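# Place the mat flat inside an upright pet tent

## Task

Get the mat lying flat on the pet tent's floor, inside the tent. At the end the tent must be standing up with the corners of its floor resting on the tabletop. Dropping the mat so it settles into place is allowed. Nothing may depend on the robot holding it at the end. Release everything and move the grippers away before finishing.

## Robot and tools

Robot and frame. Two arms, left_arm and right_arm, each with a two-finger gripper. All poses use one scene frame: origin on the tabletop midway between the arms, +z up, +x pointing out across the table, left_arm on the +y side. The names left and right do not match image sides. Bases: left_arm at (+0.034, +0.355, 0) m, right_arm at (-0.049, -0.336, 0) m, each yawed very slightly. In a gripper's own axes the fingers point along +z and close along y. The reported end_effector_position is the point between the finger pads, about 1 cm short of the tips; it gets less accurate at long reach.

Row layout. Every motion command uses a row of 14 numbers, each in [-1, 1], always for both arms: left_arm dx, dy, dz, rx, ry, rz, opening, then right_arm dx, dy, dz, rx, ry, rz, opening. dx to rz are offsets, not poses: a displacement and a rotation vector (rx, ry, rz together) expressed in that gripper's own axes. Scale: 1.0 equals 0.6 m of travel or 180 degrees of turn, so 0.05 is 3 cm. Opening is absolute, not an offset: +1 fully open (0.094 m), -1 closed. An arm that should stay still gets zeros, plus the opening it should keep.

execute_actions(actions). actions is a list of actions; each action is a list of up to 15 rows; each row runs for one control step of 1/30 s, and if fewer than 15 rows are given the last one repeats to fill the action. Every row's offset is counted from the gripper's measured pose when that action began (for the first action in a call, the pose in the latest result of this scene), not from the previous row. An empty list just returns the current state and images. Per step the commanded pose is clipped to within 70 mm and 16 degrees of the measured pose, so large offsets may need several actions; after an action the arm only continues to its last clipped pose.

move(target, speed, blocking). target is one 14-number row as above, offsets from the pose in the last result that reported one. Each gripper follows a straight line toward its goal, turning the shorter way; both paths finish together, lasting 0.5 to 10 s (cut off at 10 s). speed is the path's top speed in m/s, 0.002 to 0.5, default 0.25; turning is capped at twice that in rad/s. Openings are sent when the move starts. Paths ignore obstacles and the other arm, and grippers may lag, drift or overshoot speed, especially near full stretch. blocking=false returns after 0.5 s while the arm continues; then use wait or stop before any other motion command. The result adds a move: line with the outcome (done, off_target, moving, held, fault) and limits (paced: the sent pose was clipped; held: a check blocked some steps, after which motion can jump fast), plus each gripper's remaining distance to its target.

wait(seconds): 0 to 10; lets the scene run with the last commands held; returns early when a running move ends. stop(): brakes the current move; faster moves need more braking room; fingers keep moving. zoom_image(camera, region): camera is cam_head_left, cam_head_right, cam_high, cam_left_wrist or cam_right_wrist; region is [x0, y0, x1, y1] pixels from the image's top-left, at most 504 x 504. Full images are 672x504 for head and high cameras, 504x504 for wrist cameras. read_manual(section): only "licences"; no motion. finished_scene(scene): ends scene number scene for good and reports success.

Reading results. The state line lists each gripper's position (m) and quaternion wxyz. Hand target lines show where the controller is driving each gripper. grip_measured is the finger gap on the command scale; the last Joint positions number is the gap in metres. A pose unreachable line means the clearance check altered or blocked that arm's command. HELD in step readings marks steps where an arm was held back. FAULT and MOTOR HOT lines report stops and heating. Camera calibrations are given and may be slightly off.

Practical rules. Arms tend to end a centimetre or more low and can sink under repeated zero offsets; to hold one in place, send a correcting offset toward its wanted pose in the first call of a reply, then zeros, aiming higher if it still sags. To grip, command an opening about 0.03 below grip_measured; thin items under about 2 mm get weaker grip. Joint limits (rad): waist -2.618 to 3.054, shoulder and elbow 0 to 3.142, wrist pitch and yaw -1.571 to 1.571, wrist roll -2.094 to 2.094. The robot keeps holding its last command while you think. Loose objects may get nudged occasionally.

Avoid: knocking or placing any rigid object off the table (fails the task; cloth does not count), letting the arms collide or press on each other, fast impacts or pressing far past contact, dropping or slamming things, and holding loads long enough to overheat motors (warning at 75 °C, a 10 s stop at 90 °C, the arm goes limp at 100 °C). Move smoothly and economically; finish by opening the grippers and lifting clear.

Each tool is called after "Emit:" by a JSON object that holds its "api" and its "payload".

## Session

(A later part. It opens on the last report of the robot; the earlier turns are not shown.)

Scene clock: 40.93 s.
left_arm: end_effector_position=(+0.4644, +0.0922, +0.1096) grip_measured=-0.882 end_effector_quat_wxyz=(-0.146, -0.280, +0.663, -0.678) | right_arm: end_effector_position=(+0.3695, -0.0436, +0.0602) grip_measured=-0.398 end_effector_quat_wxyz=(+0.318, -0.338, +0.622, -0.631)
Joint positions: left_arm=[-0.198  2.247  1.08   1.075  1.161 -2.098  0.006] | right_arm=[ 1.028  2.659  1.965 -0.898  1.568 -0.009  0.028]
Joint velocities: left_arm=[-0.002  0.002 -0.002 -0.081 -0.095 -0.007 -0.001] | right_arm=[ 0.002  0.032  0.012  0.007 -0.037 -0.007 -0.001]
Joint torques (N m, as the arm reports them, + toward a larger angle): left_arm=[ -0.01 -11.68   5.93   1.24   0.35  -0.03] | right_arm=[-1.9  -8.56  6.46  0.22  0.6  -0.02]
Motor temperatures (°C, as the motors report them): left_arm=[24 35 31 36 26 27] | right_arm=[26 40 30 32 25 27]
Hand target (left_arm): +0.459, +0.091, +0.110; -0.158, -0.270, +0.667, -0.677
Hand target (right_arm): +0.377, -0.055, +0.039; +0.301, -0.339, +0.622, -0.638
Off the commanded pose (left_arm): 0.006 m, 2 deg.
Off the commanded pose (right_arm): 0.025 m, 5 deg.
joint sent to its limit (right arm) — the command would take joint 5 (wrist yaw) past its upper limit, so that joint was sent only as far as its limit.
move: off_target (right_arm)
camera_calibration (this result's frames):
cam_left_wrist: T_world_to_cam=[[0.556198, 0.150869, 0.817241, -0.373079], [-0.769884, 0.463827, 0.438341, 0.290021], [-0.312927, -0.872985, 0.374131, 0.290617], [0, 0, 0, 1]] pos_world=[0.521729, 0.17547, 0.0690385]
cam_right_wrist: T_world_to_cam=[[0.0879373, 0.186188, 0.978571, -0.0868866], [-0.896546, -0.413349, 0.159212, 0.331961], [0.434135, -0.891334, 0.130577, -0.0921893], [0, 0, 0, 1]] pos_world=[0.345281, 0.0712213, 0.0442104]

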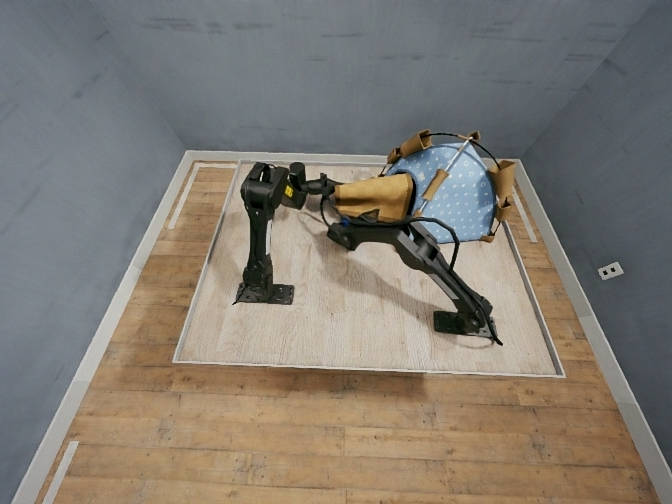

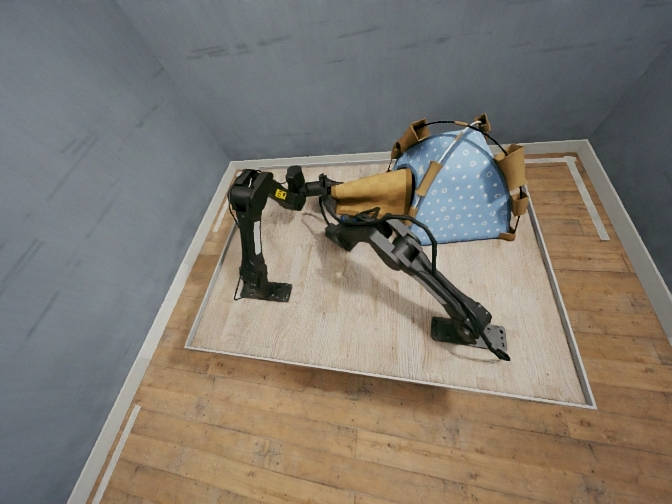

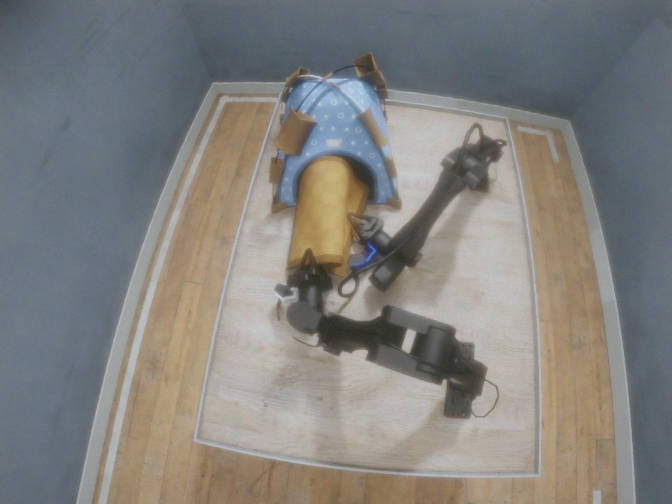

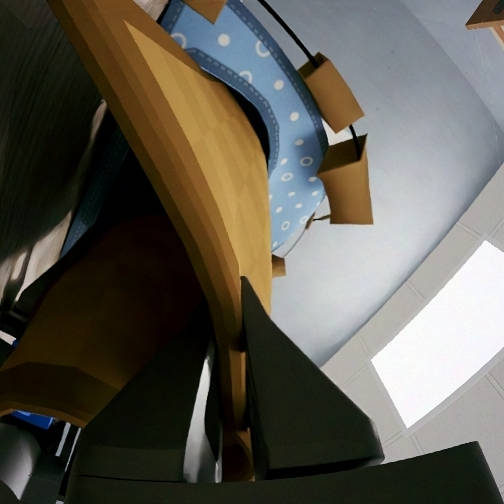

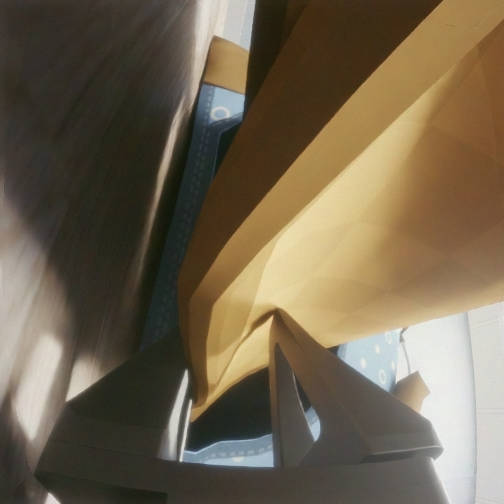

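Emit:
{"api": "move", "payload": {"target": [0.01,0.04,0.1,0,0,0,-1, 0.068,0,0.048,0,0,0,-0.4], "speed": 0.05}}

Scene clock: 42.60 s.
left_arm: end_effector_position=(+0.4624, +0.0390, +0.0955) grip_measured=-0.882 end_effector_quat_wxyz=(-0.127, -0.293, +0.663, -0.677) | right_arm: end_effector_position=(+0.3664, -0.0808, +0.0600) grip_measured=-0.398 end_effector_quat_wxyz=(+0.304, -0.326, +0.629, -0.637)
Joint positions: left_arm=[-0.333  2.299  1.111  1.097  0.982 -2.098  0.006] | right_arm=[ 0.986  2.585  1.813 -0.899  1.568  0.068  0.028]
Joint velocities: left_arm=[ 0.002 -0.012  0.007 -0.037 -0.022 -0.066 -0.001] | right_arm=[ 0.002  0.012 -0.007  0.037  0.007  0.007  0.   ]
Joint torques (N m, as the arm reports them, + toward a larger angle): left_arm=[ -1.27 -10.29   7.66   1.34   0.31  -0.02] | right_arm=[ -1.7  -12.58   3.52  -0.06   0.6    0.12]
Motor temperatures (°C, as the motors report them): left_arm=[24 35 31 36 26 27] | right_arm=[26 41 29 32 25 27]
Hand target (left_arm): +0.457, +0.031, +0.091; -0.143, -0.280, +0.668, -0.675
Hand target (right_arm): +0.370, -0.093, +0.062; +0.297, -0.318, +0.633, -0.640
Off the commanded pose (left_arm): 0.011 m, 3 deg.
Off the commanded pose (right_arm): 0.013 m, 2 deg.
joint sent to its limit (left arm) — the command would take joint 6 (wrist roll) past its lower limit, so that joint was sent only as far as its limit.
joint sent to its limit (right arm) — the command would take joint 5 (wrist yaw) past its upper limit, so that joint was sent only as far as its limit.
move: off_target (left_arm, right_arm)
camera_calibration (this result's frames):
cam_left_wrist: T_world_to_cam=[[0.544211, 0.161972, 0.823164, -0.347863], [-0.791693, 0.423803, 0.440015, 0.330829], [-0.277589, -0.891154, 0.358871, 0.234693], [0, 0, 0, 1]] pos_world=[0.516374, 0.125285, 0.0565546]
cam_right_wrist: T_world_to_cam=[[0.096682, 0.183885, 0.978181, -0.0829014], [-0.912697, -0.375657, 0.160828, 0.322634], [0.397035, -0.908332, 0.131512, -0.111758], [0, 0, 0, 1]] pos_world=[0.346854, 0.034931, 0.0439015]

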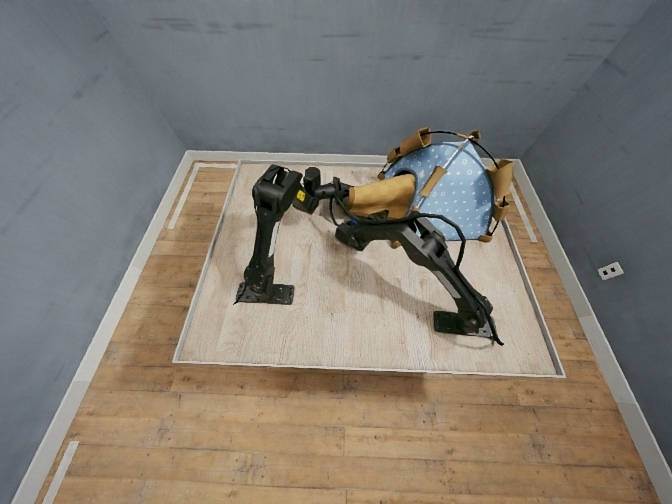

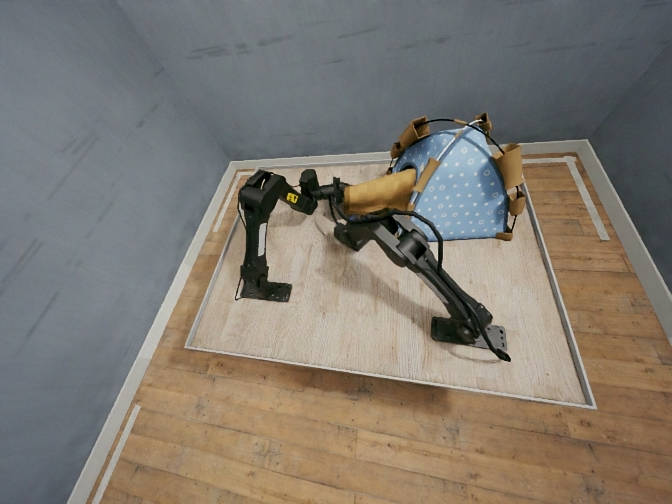

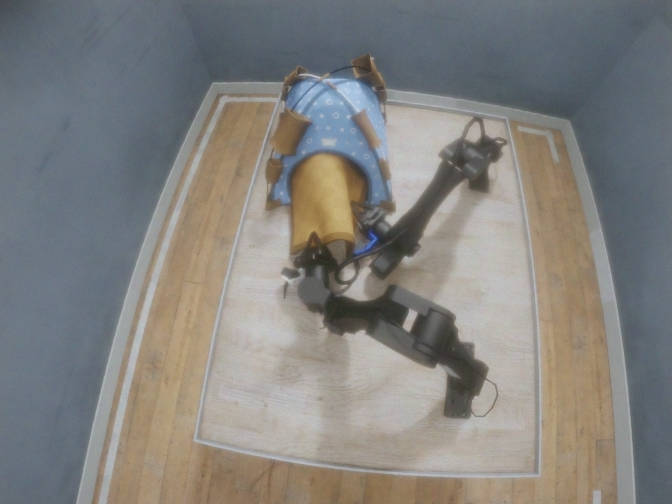

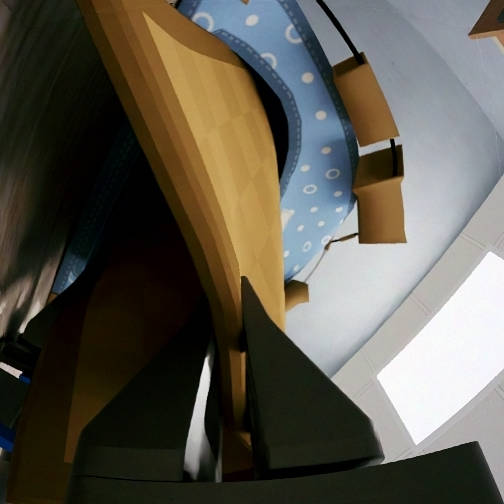

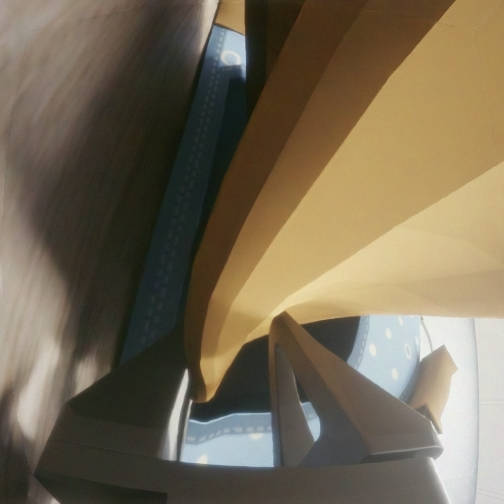

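In. Left pushes while right retreats in −x.

Emit:
{"api": "move", "payload": {"target": [0.04,0.03,0.2,0,0,0,-1, 0.1,0,-0.2,0,0,0,0.3], "speed": 0.06}}

Scene clock: 45.73 s.
left_arm: end_effector_position=(+0.4592, -0.0771, +0.0966) grip_measured=-0.882 end_effector_quat_wxyz=(-0.117, -0.283, +0.667, -0.680) | right_arm: end_effector_position=(+0.2350, -0.0553, +0.0701) grip_measured=+0.298 end_effector_quat_wxyz=(+0.337, -0.383, +0.657, -0.555)
Joint positions: left_arm=[-0.572  2.423  1.375  0.982  0.744 -2.098  0.006] | right_arm=[ 1.291  2.459  1.644 -1.529  1.351  0.802  0.061]
Joint velocities: left_arm=[-0.017  0.007  0.007 -0.037  0.022  0.022 -0.001] | right_arm=[ 0.012 -0.012 -0.002 -0.066 -0.11   0.051 -0.001]
Joint torques (N m, as the arm reports them, + toward a larger angle): left_arm=[ -1.07 -11.73   9.     1.29  -0.12  -0.03] | right_arm=[ 0.25 -7.44  4.83 -1.17  0.53  0.2 ]
Motor temperatures (°C, as the motors report them): left_arm=[24 36 32 36 26 27] | right_arm=[26 41 29 32 25 27]
Hand target (left_arm): +0.460, -0.084, +0.088; -0.121, -0.290, +0.670, -0.673
Hand target (right_arm): +0.234, -0.056, +0.061; +0.327, -0.393, +0.646, -0.567
Off the commanded pose (left_arm): 0.011 m, 2 deg.
Off the commanded pose (right_arm): 0.008 m, 12 deg.
joint sent to its limit (left arm) — the command would take joint 6 (wrist roll) past its lower limit, so that joint was sent only as far as its limit.
joint sent to its limit (right arm) — the command would take joint 4 (wrist pitch) past its lower limit, so that joint was sent only as far as its limit.
move: off_target (left_arm, right_arm)
camera_calibration (this result's frames):
cam_left_wrist: T_world_to_cam=[[0.519399, 0.156565, 0.840067, -0.318888], [-0.803995, 0.422596, 0.418336, 0.384584], [-0.289512, -0.892693, 0.345373, 0.136588], [0, 0, 0, 1]] pos_world=[0.514377, 0.00933429, 0.059828]
cam_right_wrist: T_world_to_cam=[[0.178743, 0.0811062, 0.980547, -0.109901], [-0.828458, -0.525207, 0.194462, 0.180307], [0.530762, -0.847101, -0.0266842, -0.0546806], [0, 0, 0, 1]] pos_world=[0.198043, 0.057292, 0.0712411]

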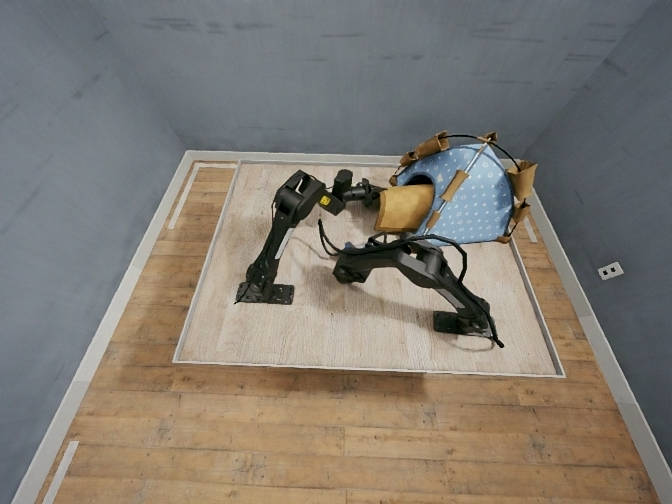

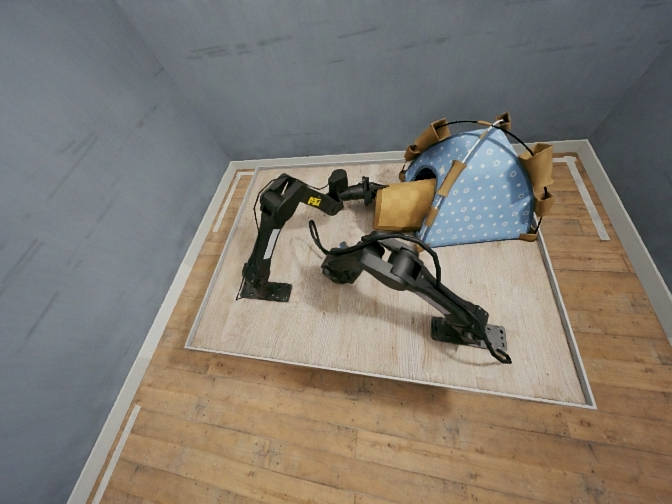

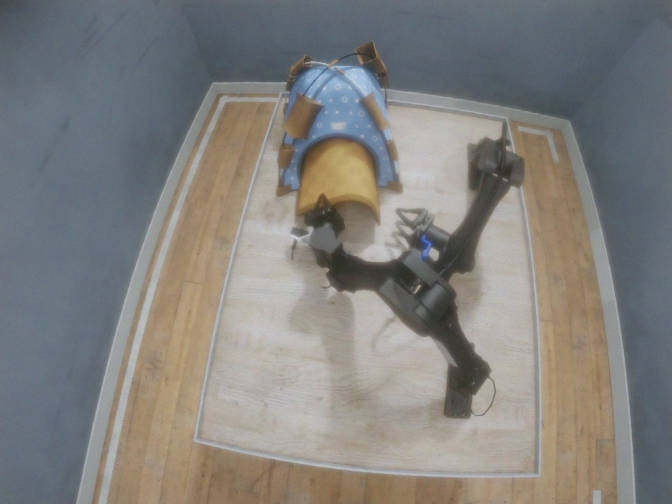

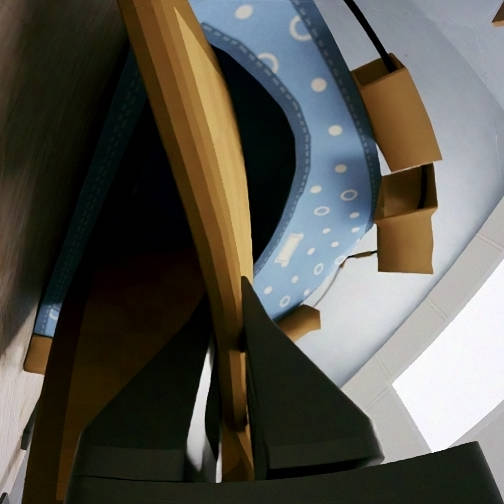

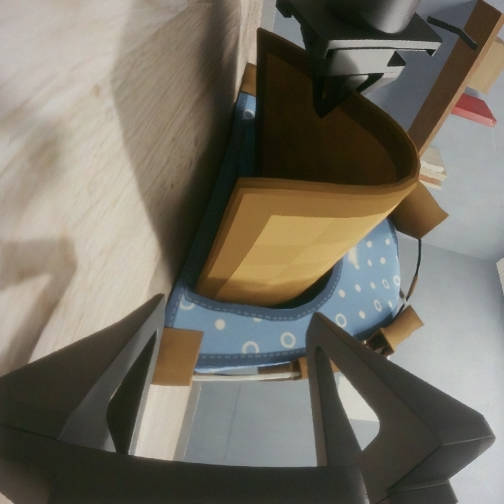

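Emit:
{"api": "move", "payload": {"target": [0,0,0,0,0,0,-1, -0.13,0,0.02,0,0,0,-1], "speed": 0.08}}

Emit:
{"api": "move", "payload": {"target": [0,0,0,0,0,0,-1, 0,0,0.1,0,0,0,-1], "speed": 0.08}}

Emit:
{"api": "move", "payload": {"target": [0.03,0.02,0.16,0,0,0,-1, 0.2,0,0.14,0,0,0,-1], "speed": 0.06}}

Scene clock: 47.40 s.
left_arm: end_effector_position=(+0.4592, -0.0771, +0.0973) grip_measured=-0.882 end_effector_quat_wxyz=(-0.116, -0.282, +0.666, -0.681) | right_arm: end_effector_position=(+0.2776, +0.0048, +0.0620) grip_measured=-0.990 end_effector_quat_wxyz=(+0.331, -0.390, +0.660, -0.551)
Joint positions: left_arm=[-0.572  2.423  1.375  0.985  0.744 -2.098  0.006] | right_arm=[ 1.246  2.684  2.11  -1.547  1.365  0.567  0.   ]
Joint velocities: left_arm=[ 0.002  0.012  0.002 -0.051 -0.007  0.022 -0.   ] | right_arm=[-0.012 -0.012 -0.032 -0.007  0.066 -0.066 -0.   ]
Joint torques (N m, as the arm reports them, + toward a larger angle): left_arm=[ -0.13 -13.58   6.7    1.42  -0.02  -0.04] | right_arm=[ -0.47 -11.52   7.33  -0.75   0.74  -0.02]
Motor temperatures (°C, as the motors report them): left_arm=[24 36 32 36 26 27] | right_arm=[26 41 29 32 25 27]
Hand target (left_arm): +0.459, -0.077, +0.097; -0.117, -0.283, +0.667, -0.680
Hand target (right_arm): +0.283, +0.007, +0.069; +0.339, -0.385, +0.656, -0.553
Off the commanded pose (left_arm): 0.001 m, 0 deg.
Off the commanded pose (right_arm): 0.010 m, 1 deg.
joint sent to its limit (right arm) — the command would take joint 4 (wrist pitch) past its lower limit, so that joint was sent only as far as its limit.
move: done
camera_calibration (this result's frames):
cam_left_wrist: T_world_to_cam=[[0.517008, 0.158182, 0.841238, -0.318375], [-0.80518, 0.423397, 0.415234, 0.385244], [-0.290495, -0.892028, 0.346265, 0.136754], [0, 0, 0, 1]] pos_world=[0.51452, 0.009238, 0.0605096]
cam_right_wrist: T_world_to_cam=[[0.198493, 0.0809274, 0.976755, -0.119677], [-0.822709, -0.527883, 0.210925, 0.246123], [0.532682, -0.845453, -0.0382014, -0.0264837], [0, 0, 0, 1]] pos_world=[0.24035, 0.117218, 0.0639699]

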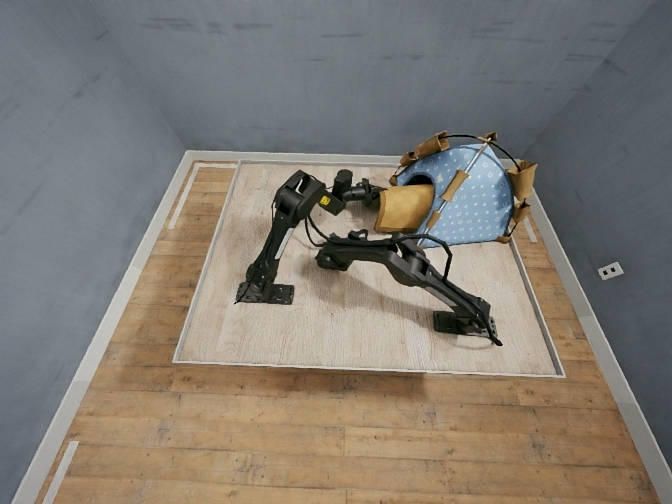

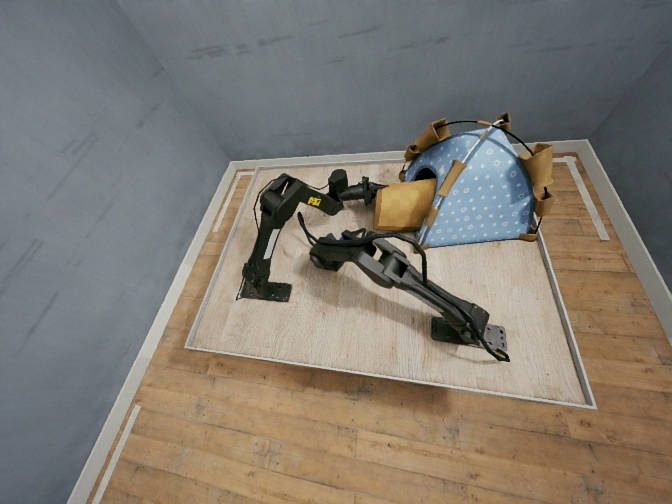

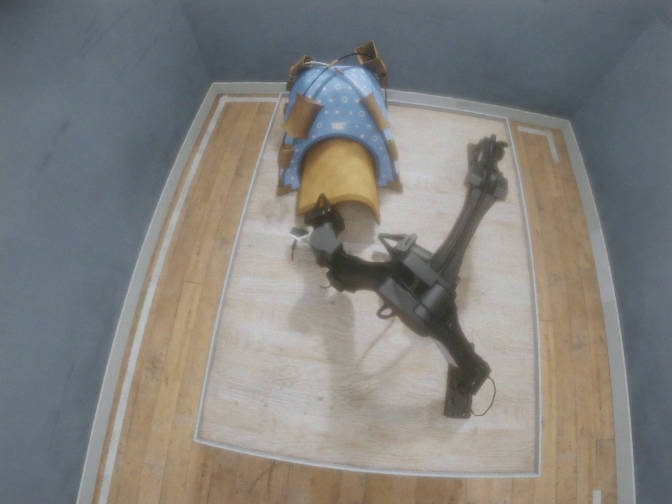

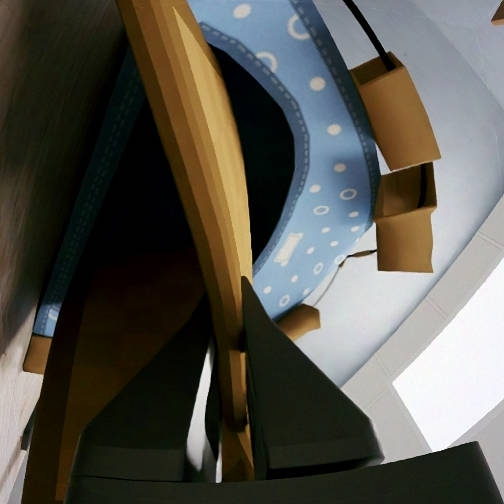

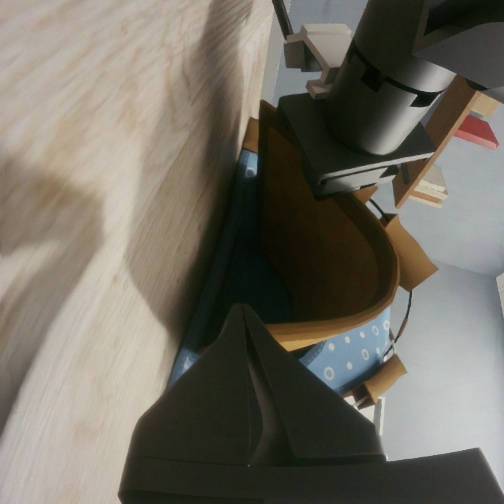

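Scene clock: 49.00 s.
left_arm: end_effector_position=(+0.4592, -0.0771, +0.0978) grip_measured=-0.882 end_effector_quat_wxyz=(-0.116, -0.281, +0.666, -0.681) | right_arm: end_effector_position=(+0.3269, -0.0227, +0.0468) grip_measured=-0.990 end_effector_quat_wxyz=(+0.322, -0.393, +0.654, -0.561)
Joint positions: left_arm=[-0.572  2.423  1.375  0.987  0.744 -2.098  0.006] | right_arm=[ 1.123  2.533  1.781 -0.81   1.407 -0.028  0.   ]
Joint velocities: left_arm=[ 0.002 -0.007 -0.007  0.007 -0.007  0.022 -0.   ] | right_arm=[-0.007 -0.051 -0.12   0.256  0.081 -0.183  0.   ]
Joint torques (N m, as the arm reports them, + toward a larger angle): left_arm=[ -0.12 -13.61   6.53   1.42  -0.02  -0.01] | right_arm=[ -0.5  -13.23   4.27   0.24   0.52  -0.08]
Motor temperatures (°C, as the motors report them): left_arm=[24 36 32 36 26 27] | right_arm=[26 42 29 32 25 27]
Hand target (left_arm): +0.459, -0.077, +0.097; -0.116, -0.282, +0.666, -0.681
Hand target (right_arm): +0.330, -0.023, +0.053; +0.329, -0.387, +0.660, -0.553
Off the commanded pose (left_arm): 0.000 m, 0 deg.
Off the commanded pose (right_arm): 0.005 m, 2 deg.
move: done
camera_calibration (this result's frames):
cam_left_wrist: T_world_to_cam=[[0.515413, 0.159262, 0.842013, -0.318032], [-0.805965, 0.423929, 0.413164, 0.385683], [-0.291152, -0.891583, 0.346857, 0.136865], [0, 0, 0, 1]] pos_world=[0.514613, 0.00917453, 0.0609643]
cam_right_wrist: T_world_to_cam=[[0.202595, 0.107451, 0.97335, -0.112982], [-0.826182, -0.514854, 0.2288, 0.275972], [0.525717, -0.850518, -0.0155333, -0.0755051], [0, 0, 0, 1]] pos_world=[0.290587, 0.0900069, 0.045656]

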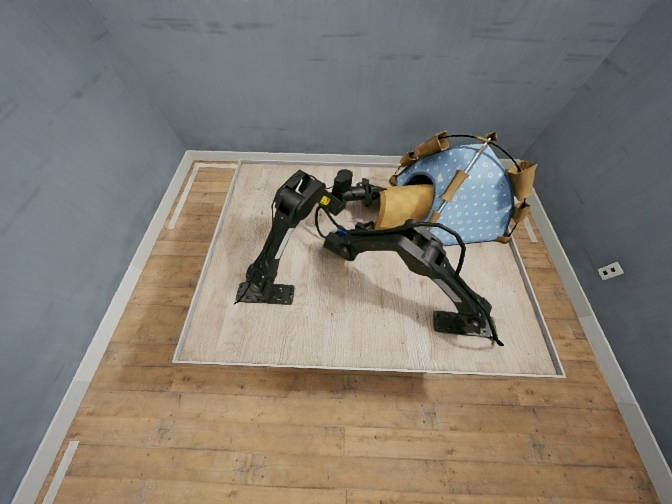

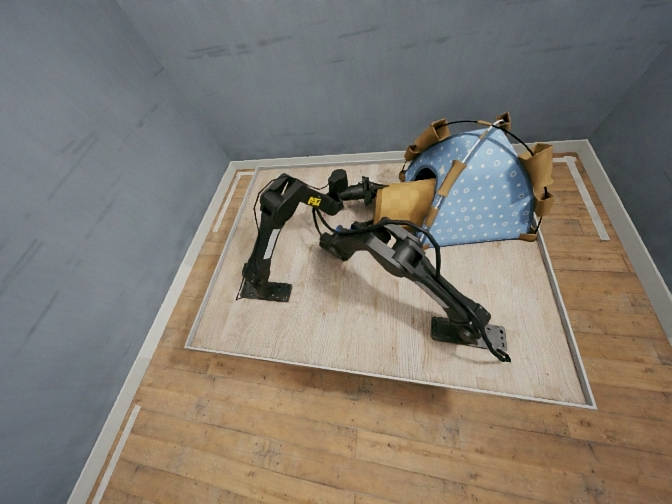

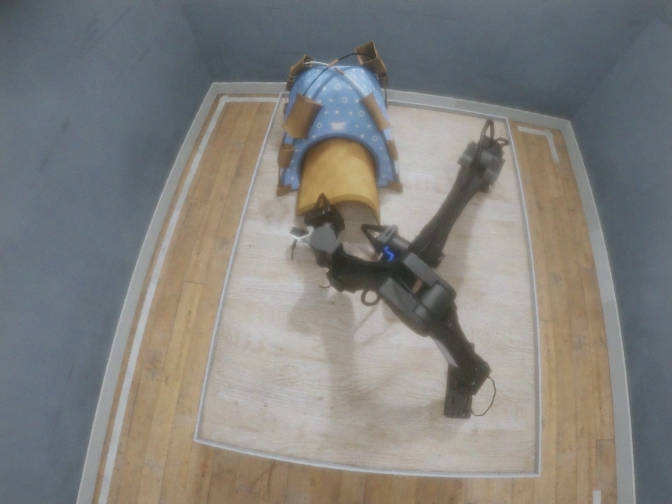

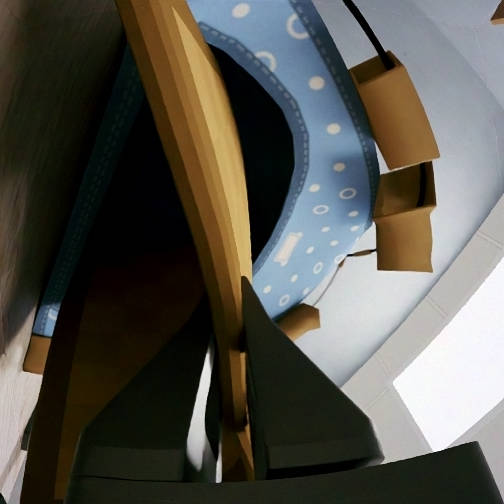

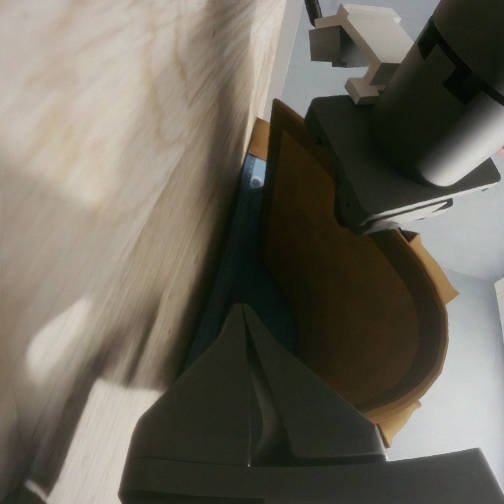

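Scene clock: 52.00 s.
left_arm: end_effector_position=(+0.4615, -0.1690, +0.1029) grip_measured=-0.882 end_effector_quat_wxyz=(-0.106, -0.276, +0.663, -0.688) | right_arm: end_effector_position=(+0.3445, -0.1570, +0.0454) grip_measured=-0.990 end_effector_quat_wxyz=(+0.343, -0.385, +0.655, -0.553)
Joint positions: left_arm=[-0.719  2.59   1.733  0.819  0.588 -2.098  0.006] | right_arm=[ 0.893  2.198  0.875  0.775  1.272 -1.018  0.   ]
Joint velocities: left_arm=[ 0.007 -0.002 -0.007  0.007  0.037  0.037  0.001] | right_arm=[ 0.007  0.012 -0.012  0.066 -0.037 -0.051 -0.   ]
Joint torques (N m, as the arm reports them, + toward a larger angle): left_arm=[ -0.71 -13.61   9.55   1.31  -0.03  -0.05] | right_arm=[-1.01 -8.02  2.48  1.07  0.42 -0.13]
Motor temperatures (°C, as the motors report them): left_arm=[24 37 32 37 26 27] | right_arm=[26 42 29 32 25 27]
Hand target (left_arm): +0.460, -0.175, +0.093; -0.113, -0.280, +0.668, -0.680
Hand target (right_arm): +0.342, -0.168, +0.039; +0.324, -0.392, +0.652, -0.563
Off the commanded pose (left_arm): 0.012 m, 1 deg.
Off the commanded pose (right_arm): 0.015 m, 3 deg.
joint sent to its limit (left arm) — the command would take joint 6 (wrist roll) past its lower limit, so that joint was sent only as far as its limit.
move: off_target (left_arm, right_arm)
camera_calibration (this result's frames):
cam_left_wrist: T_world_to_cam=[[0.494498, 0.170898, 0.852212, -0.298299], [-0.818978, 0.420004, 0.390989, 0.432037], [-0.291113, -0.891286, 0.347653, 0.0537791], [0, 0, 0, 1]] pos_world=[0.516993, -0.0825463, 0.0665958]
cam_right_wrist: T_world_to_cam=[[0.17238, 0.0790022, 0.981857, -0.0952244], [-0.822816, -0.536444, 0.187621, 0.218966], [0.541534, -0.84023, -0.0274677, -0.202241], [0, 0, 0, 1]] pos_world=[0.306104, -0.0449431, 0.0468592]

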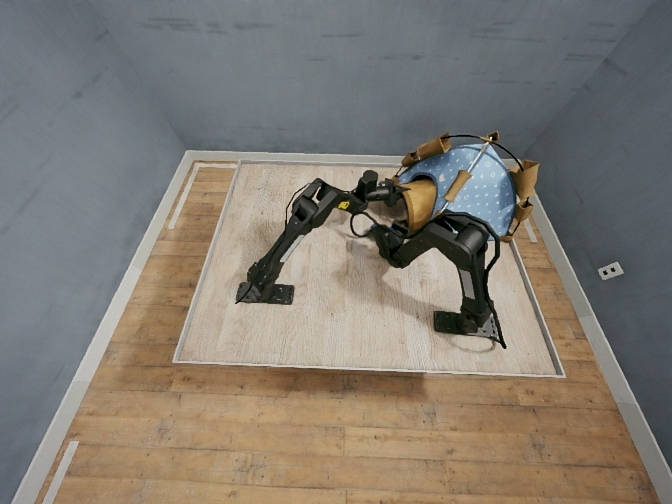

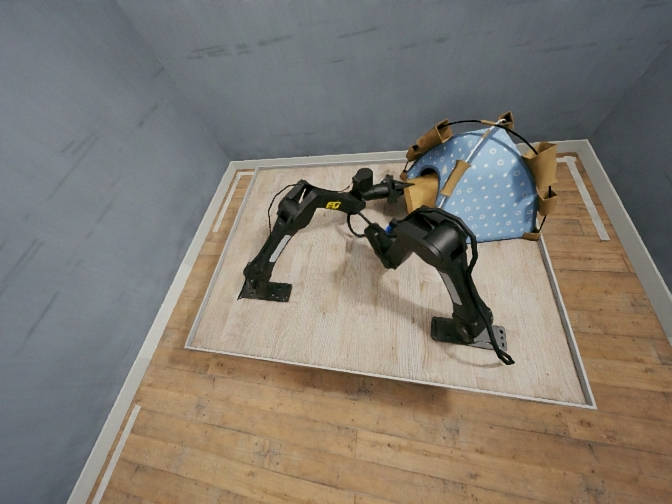

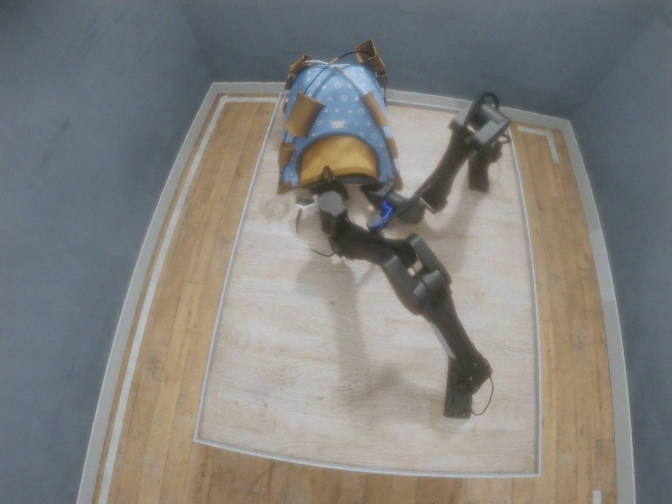

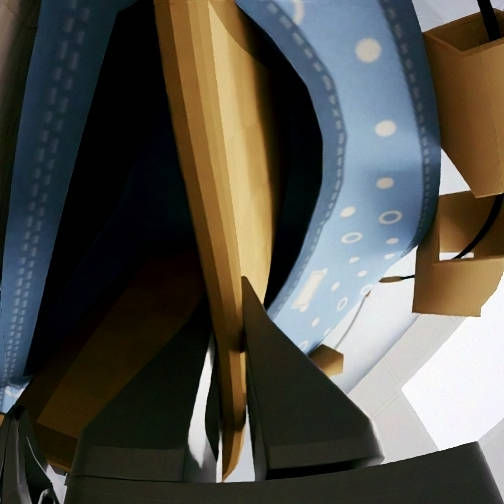

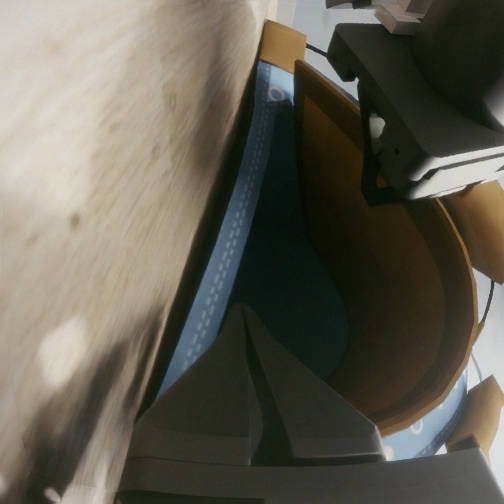

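Emit:
{"api": "move", "payload": {"target": [0,0,0,0,0,0,-0.4, -0.05,0,-0.25,0,0,0,-1], "speed": 0.12}}

Emit:
{"api": "move", "payload": {"target": [0.12,0.02,-0.02,0,0,0.17,-0.4, 0.1,-0.1,-0.1,0,0,0,-1], "speed": 0.06}}

Scene clock: 55.77 s.
left_arm: end_effector_position=(+0.4615, -0.1690, +0.1031) grip_measured=-0.402 end_effector_quat_wxyz=(-0.106, -0.276, +0.663, -0.688) | right_arm: end_effector_position=(+0.2224, -0.0614, +0.0660) grip_measured=-0.990 end_effector_quat_wxyz=(+0.339, -0.391, +0.659, -0.546)
Joint positions: left_arm=[-0.719  2.59   1.733  0.821  0.588 -2.098  0.028] | right_arm=[ 1.317  2.412  1.553 -1.457  1.332  0.779  0.   ]
Joint velocities: left_arm=[ 0.002 -0.027  0.002 -0.081 -0.007  0.081  0.001] | right_arm=[ 0.002 -0.012  0.002 -0.037 -0.037  0.051 -0.001]
Joint torques (N m, as the arm reports them, + toward a larger angle): left_arm=[  0.1  -15.35   7.38   1.51  -0.02  -0.04] | right_arm=[-0.66 -8.52  5.71 -1.03  0.54  0.19]
Motor temperatures (°C, as the motors report them): left_arm=[24 38 32 37 26 27] | right_arm=[26 42 29 32 25 27]
Hand target (left_arm): +0.462, -0.169, +0.103; -0.106, -0.276, +0.663, -0.688
Hand target (right_arm): +0.226, -0.061, +0.066; +0.339, -0.386, +0.659, -0.550
Off the commanded pose (left_arm): 0.000 m, 0 deg.
Off the commanded pose (right_arm): 0.006 m, 1 deg.
move: done
camera_calibration (this result's frames):
cam_left_wrist: T_world_to_cam=[[0.493779, 0.171556, 0.852497, -0.2981], [-0.819307, 0.420306, 0.389973, 0.432256], [-0.291407, -0.891017, 0.348095, 0.0538238], [0, 0, 0, 1]] pos_world=[0.517031, -0.0825807, 0.0668259]
cam_right_wrist: T_world_to_cam=[[0.191726, 0.0739754, 0.978657, -0.106308], [-0.816558, -0.541185, 0.200877, 0.163447], [0.544494, -0.837643, -0.0433538, -0.0546616], [0, 0, 0, 1]] pos_world=[0.183609, 0.0505324, 0.0688363]

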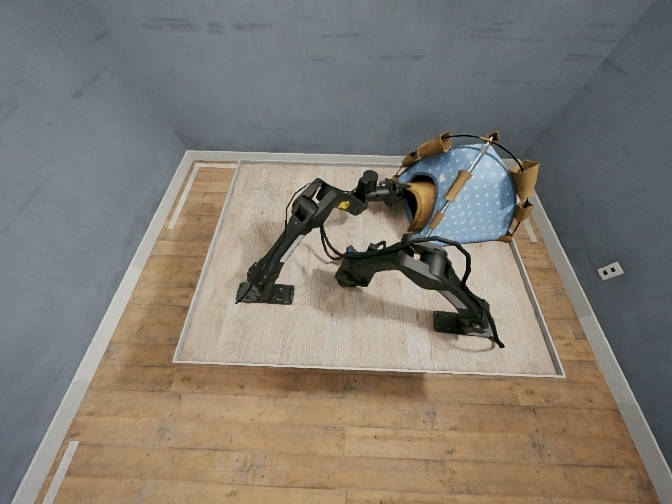

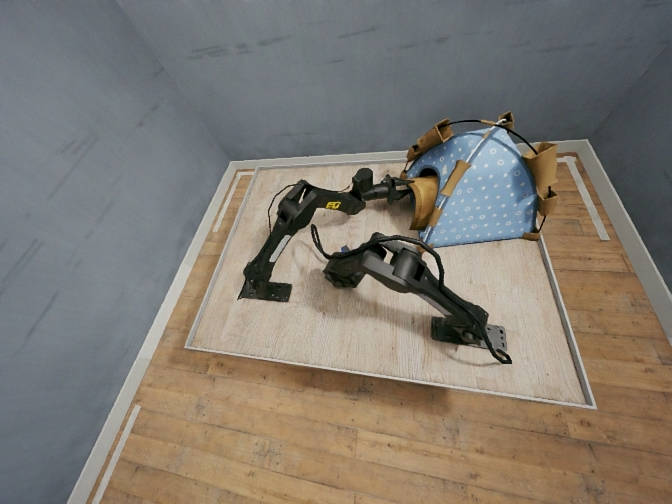

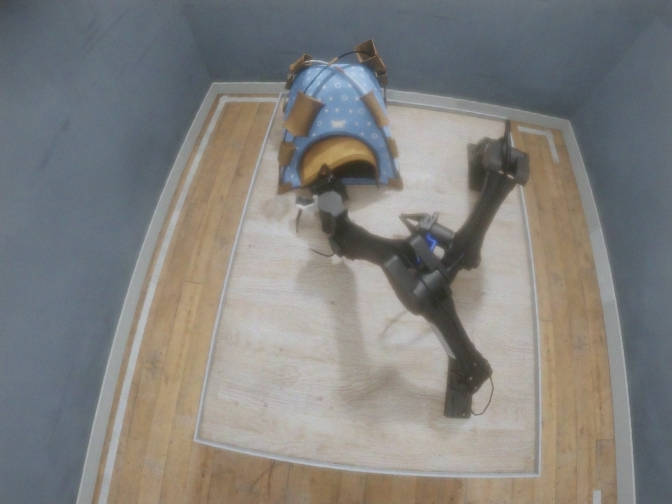

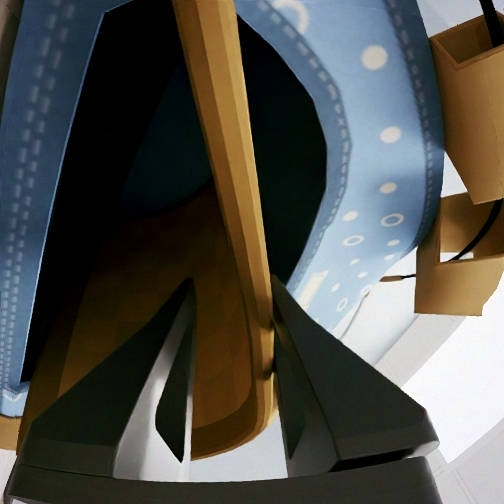

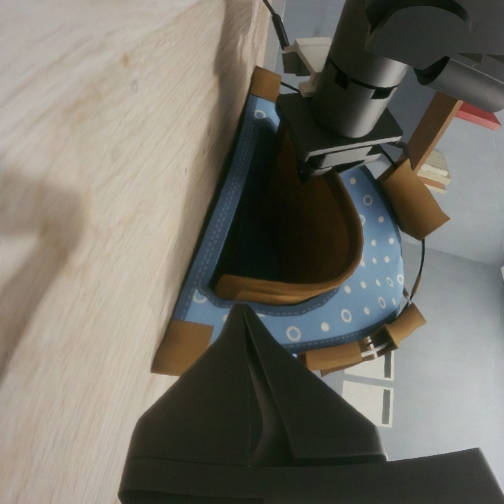

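Scene clock: 60.53 s.
left_arm: end_effector_position=(+0.4015, -0.1726, +0.1255) grip_measured=-0.402 end_effector_quat_wxyz=(+0.077, -0.099, +0.710, -0.693) | right_arm: end_effector_position=(+0.1530, -0.0907, +0.1252) grip_measured=-0.990 end_effector_quat_wxyz=(+0.345, -0.432, +0.665, -0.502)
Joint positions: left_arm=[-0.811  2.411  1.473  0.908  0.488 -1.585  0.028] | right_arm=[ 1.494  2.068  1.293 -1.55   1.209  0.814  0.   ]
Joint velocities: left_arm=[-0.022  0.002  0.007  0.037 -0.007  0.066  0.001] | right_arm=[ 0.007 -0.007  0.007 -0.022  0.037  0.022 -0.001]
Joint torques (N m, as the arm reports them, + toward a larger angle): left_arm=[ -1.31 -15.73   5.26   1.5   -0.09   0.15] | right_arm=[  0.57 -10.12   3.5   -1.04   0.5   -0.01]
Motor temperatures (°C, as the motors report them): left_arm=[24 40 32 37 26 27] | right_arm=[26 42 29 32 25 27]
Hand target (left_arm): +0.393, -0.174, +0.130; +0.080, -0.090, +0.712, -0.692
Hand target (right_arm): +0.151, -0.092, +0.134; +0.353, -0.432, +0.665, -0.497
Off the commanded pose (left_arm): 0.010 m, 1 deg.
Off the commanded pose (right_arm): 0.010 m, 7 deg.
joint sent to its limit (right arm) — the command would take joint 4 (wrist pitch) past its lower limit, so that joint was sent only as far as its limit.
move: off_target (right_arm)
camera_calibration (this result's frames):
cam_left_wrist: T_world_to_cam=[[0.0179142, 0.0534168, 0.998412, -0.134595], [-0.915216, 0.402932, -0.00513611, 0.460882], [-0.402566, -0.91367, 0.0561061, 0.102722], [0, 0, 0, 1]] pos_world=[0.46557, -0.0846604, 0.130985]
cam_right_wrist: T_world_to_cam=[[0.259629, 0.0514778, 0.964335, -0.159392], [-0.750618, -0.617513, 0.235053, 0.0576849], [0.60759, -0.784874, -0.121684, -0.033897], [0, 0, 0, 1]] pos_world=[0.105277, 0.0172215, 0.136023]

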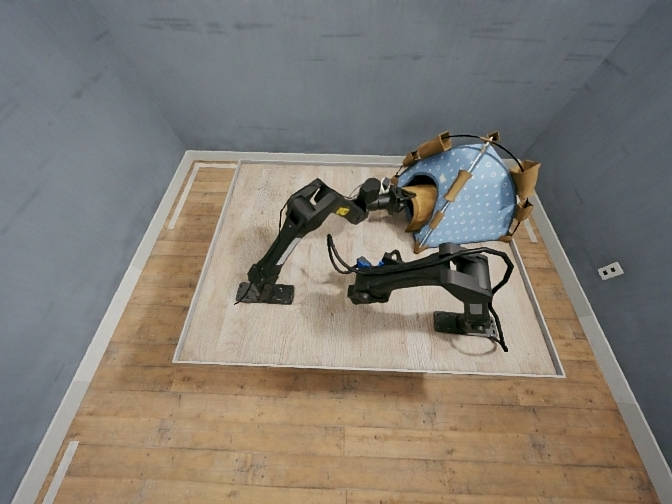

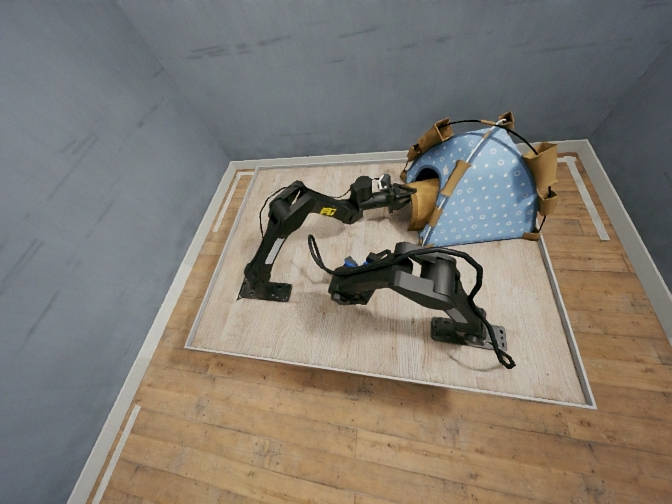

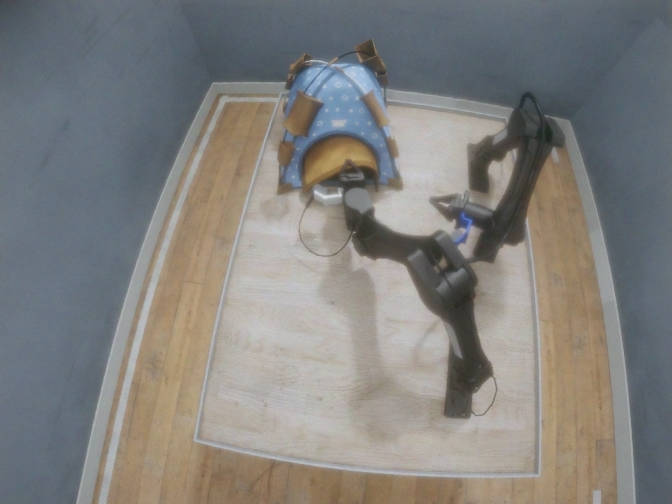

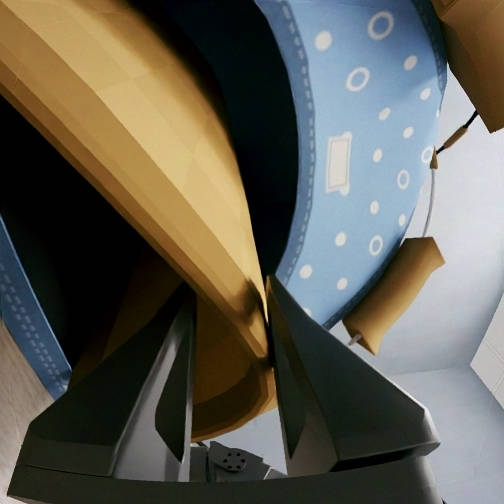

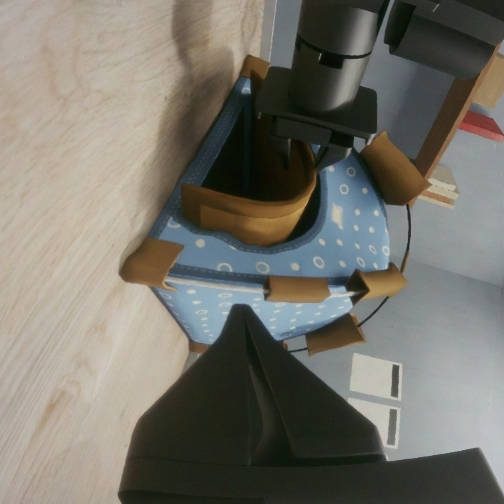

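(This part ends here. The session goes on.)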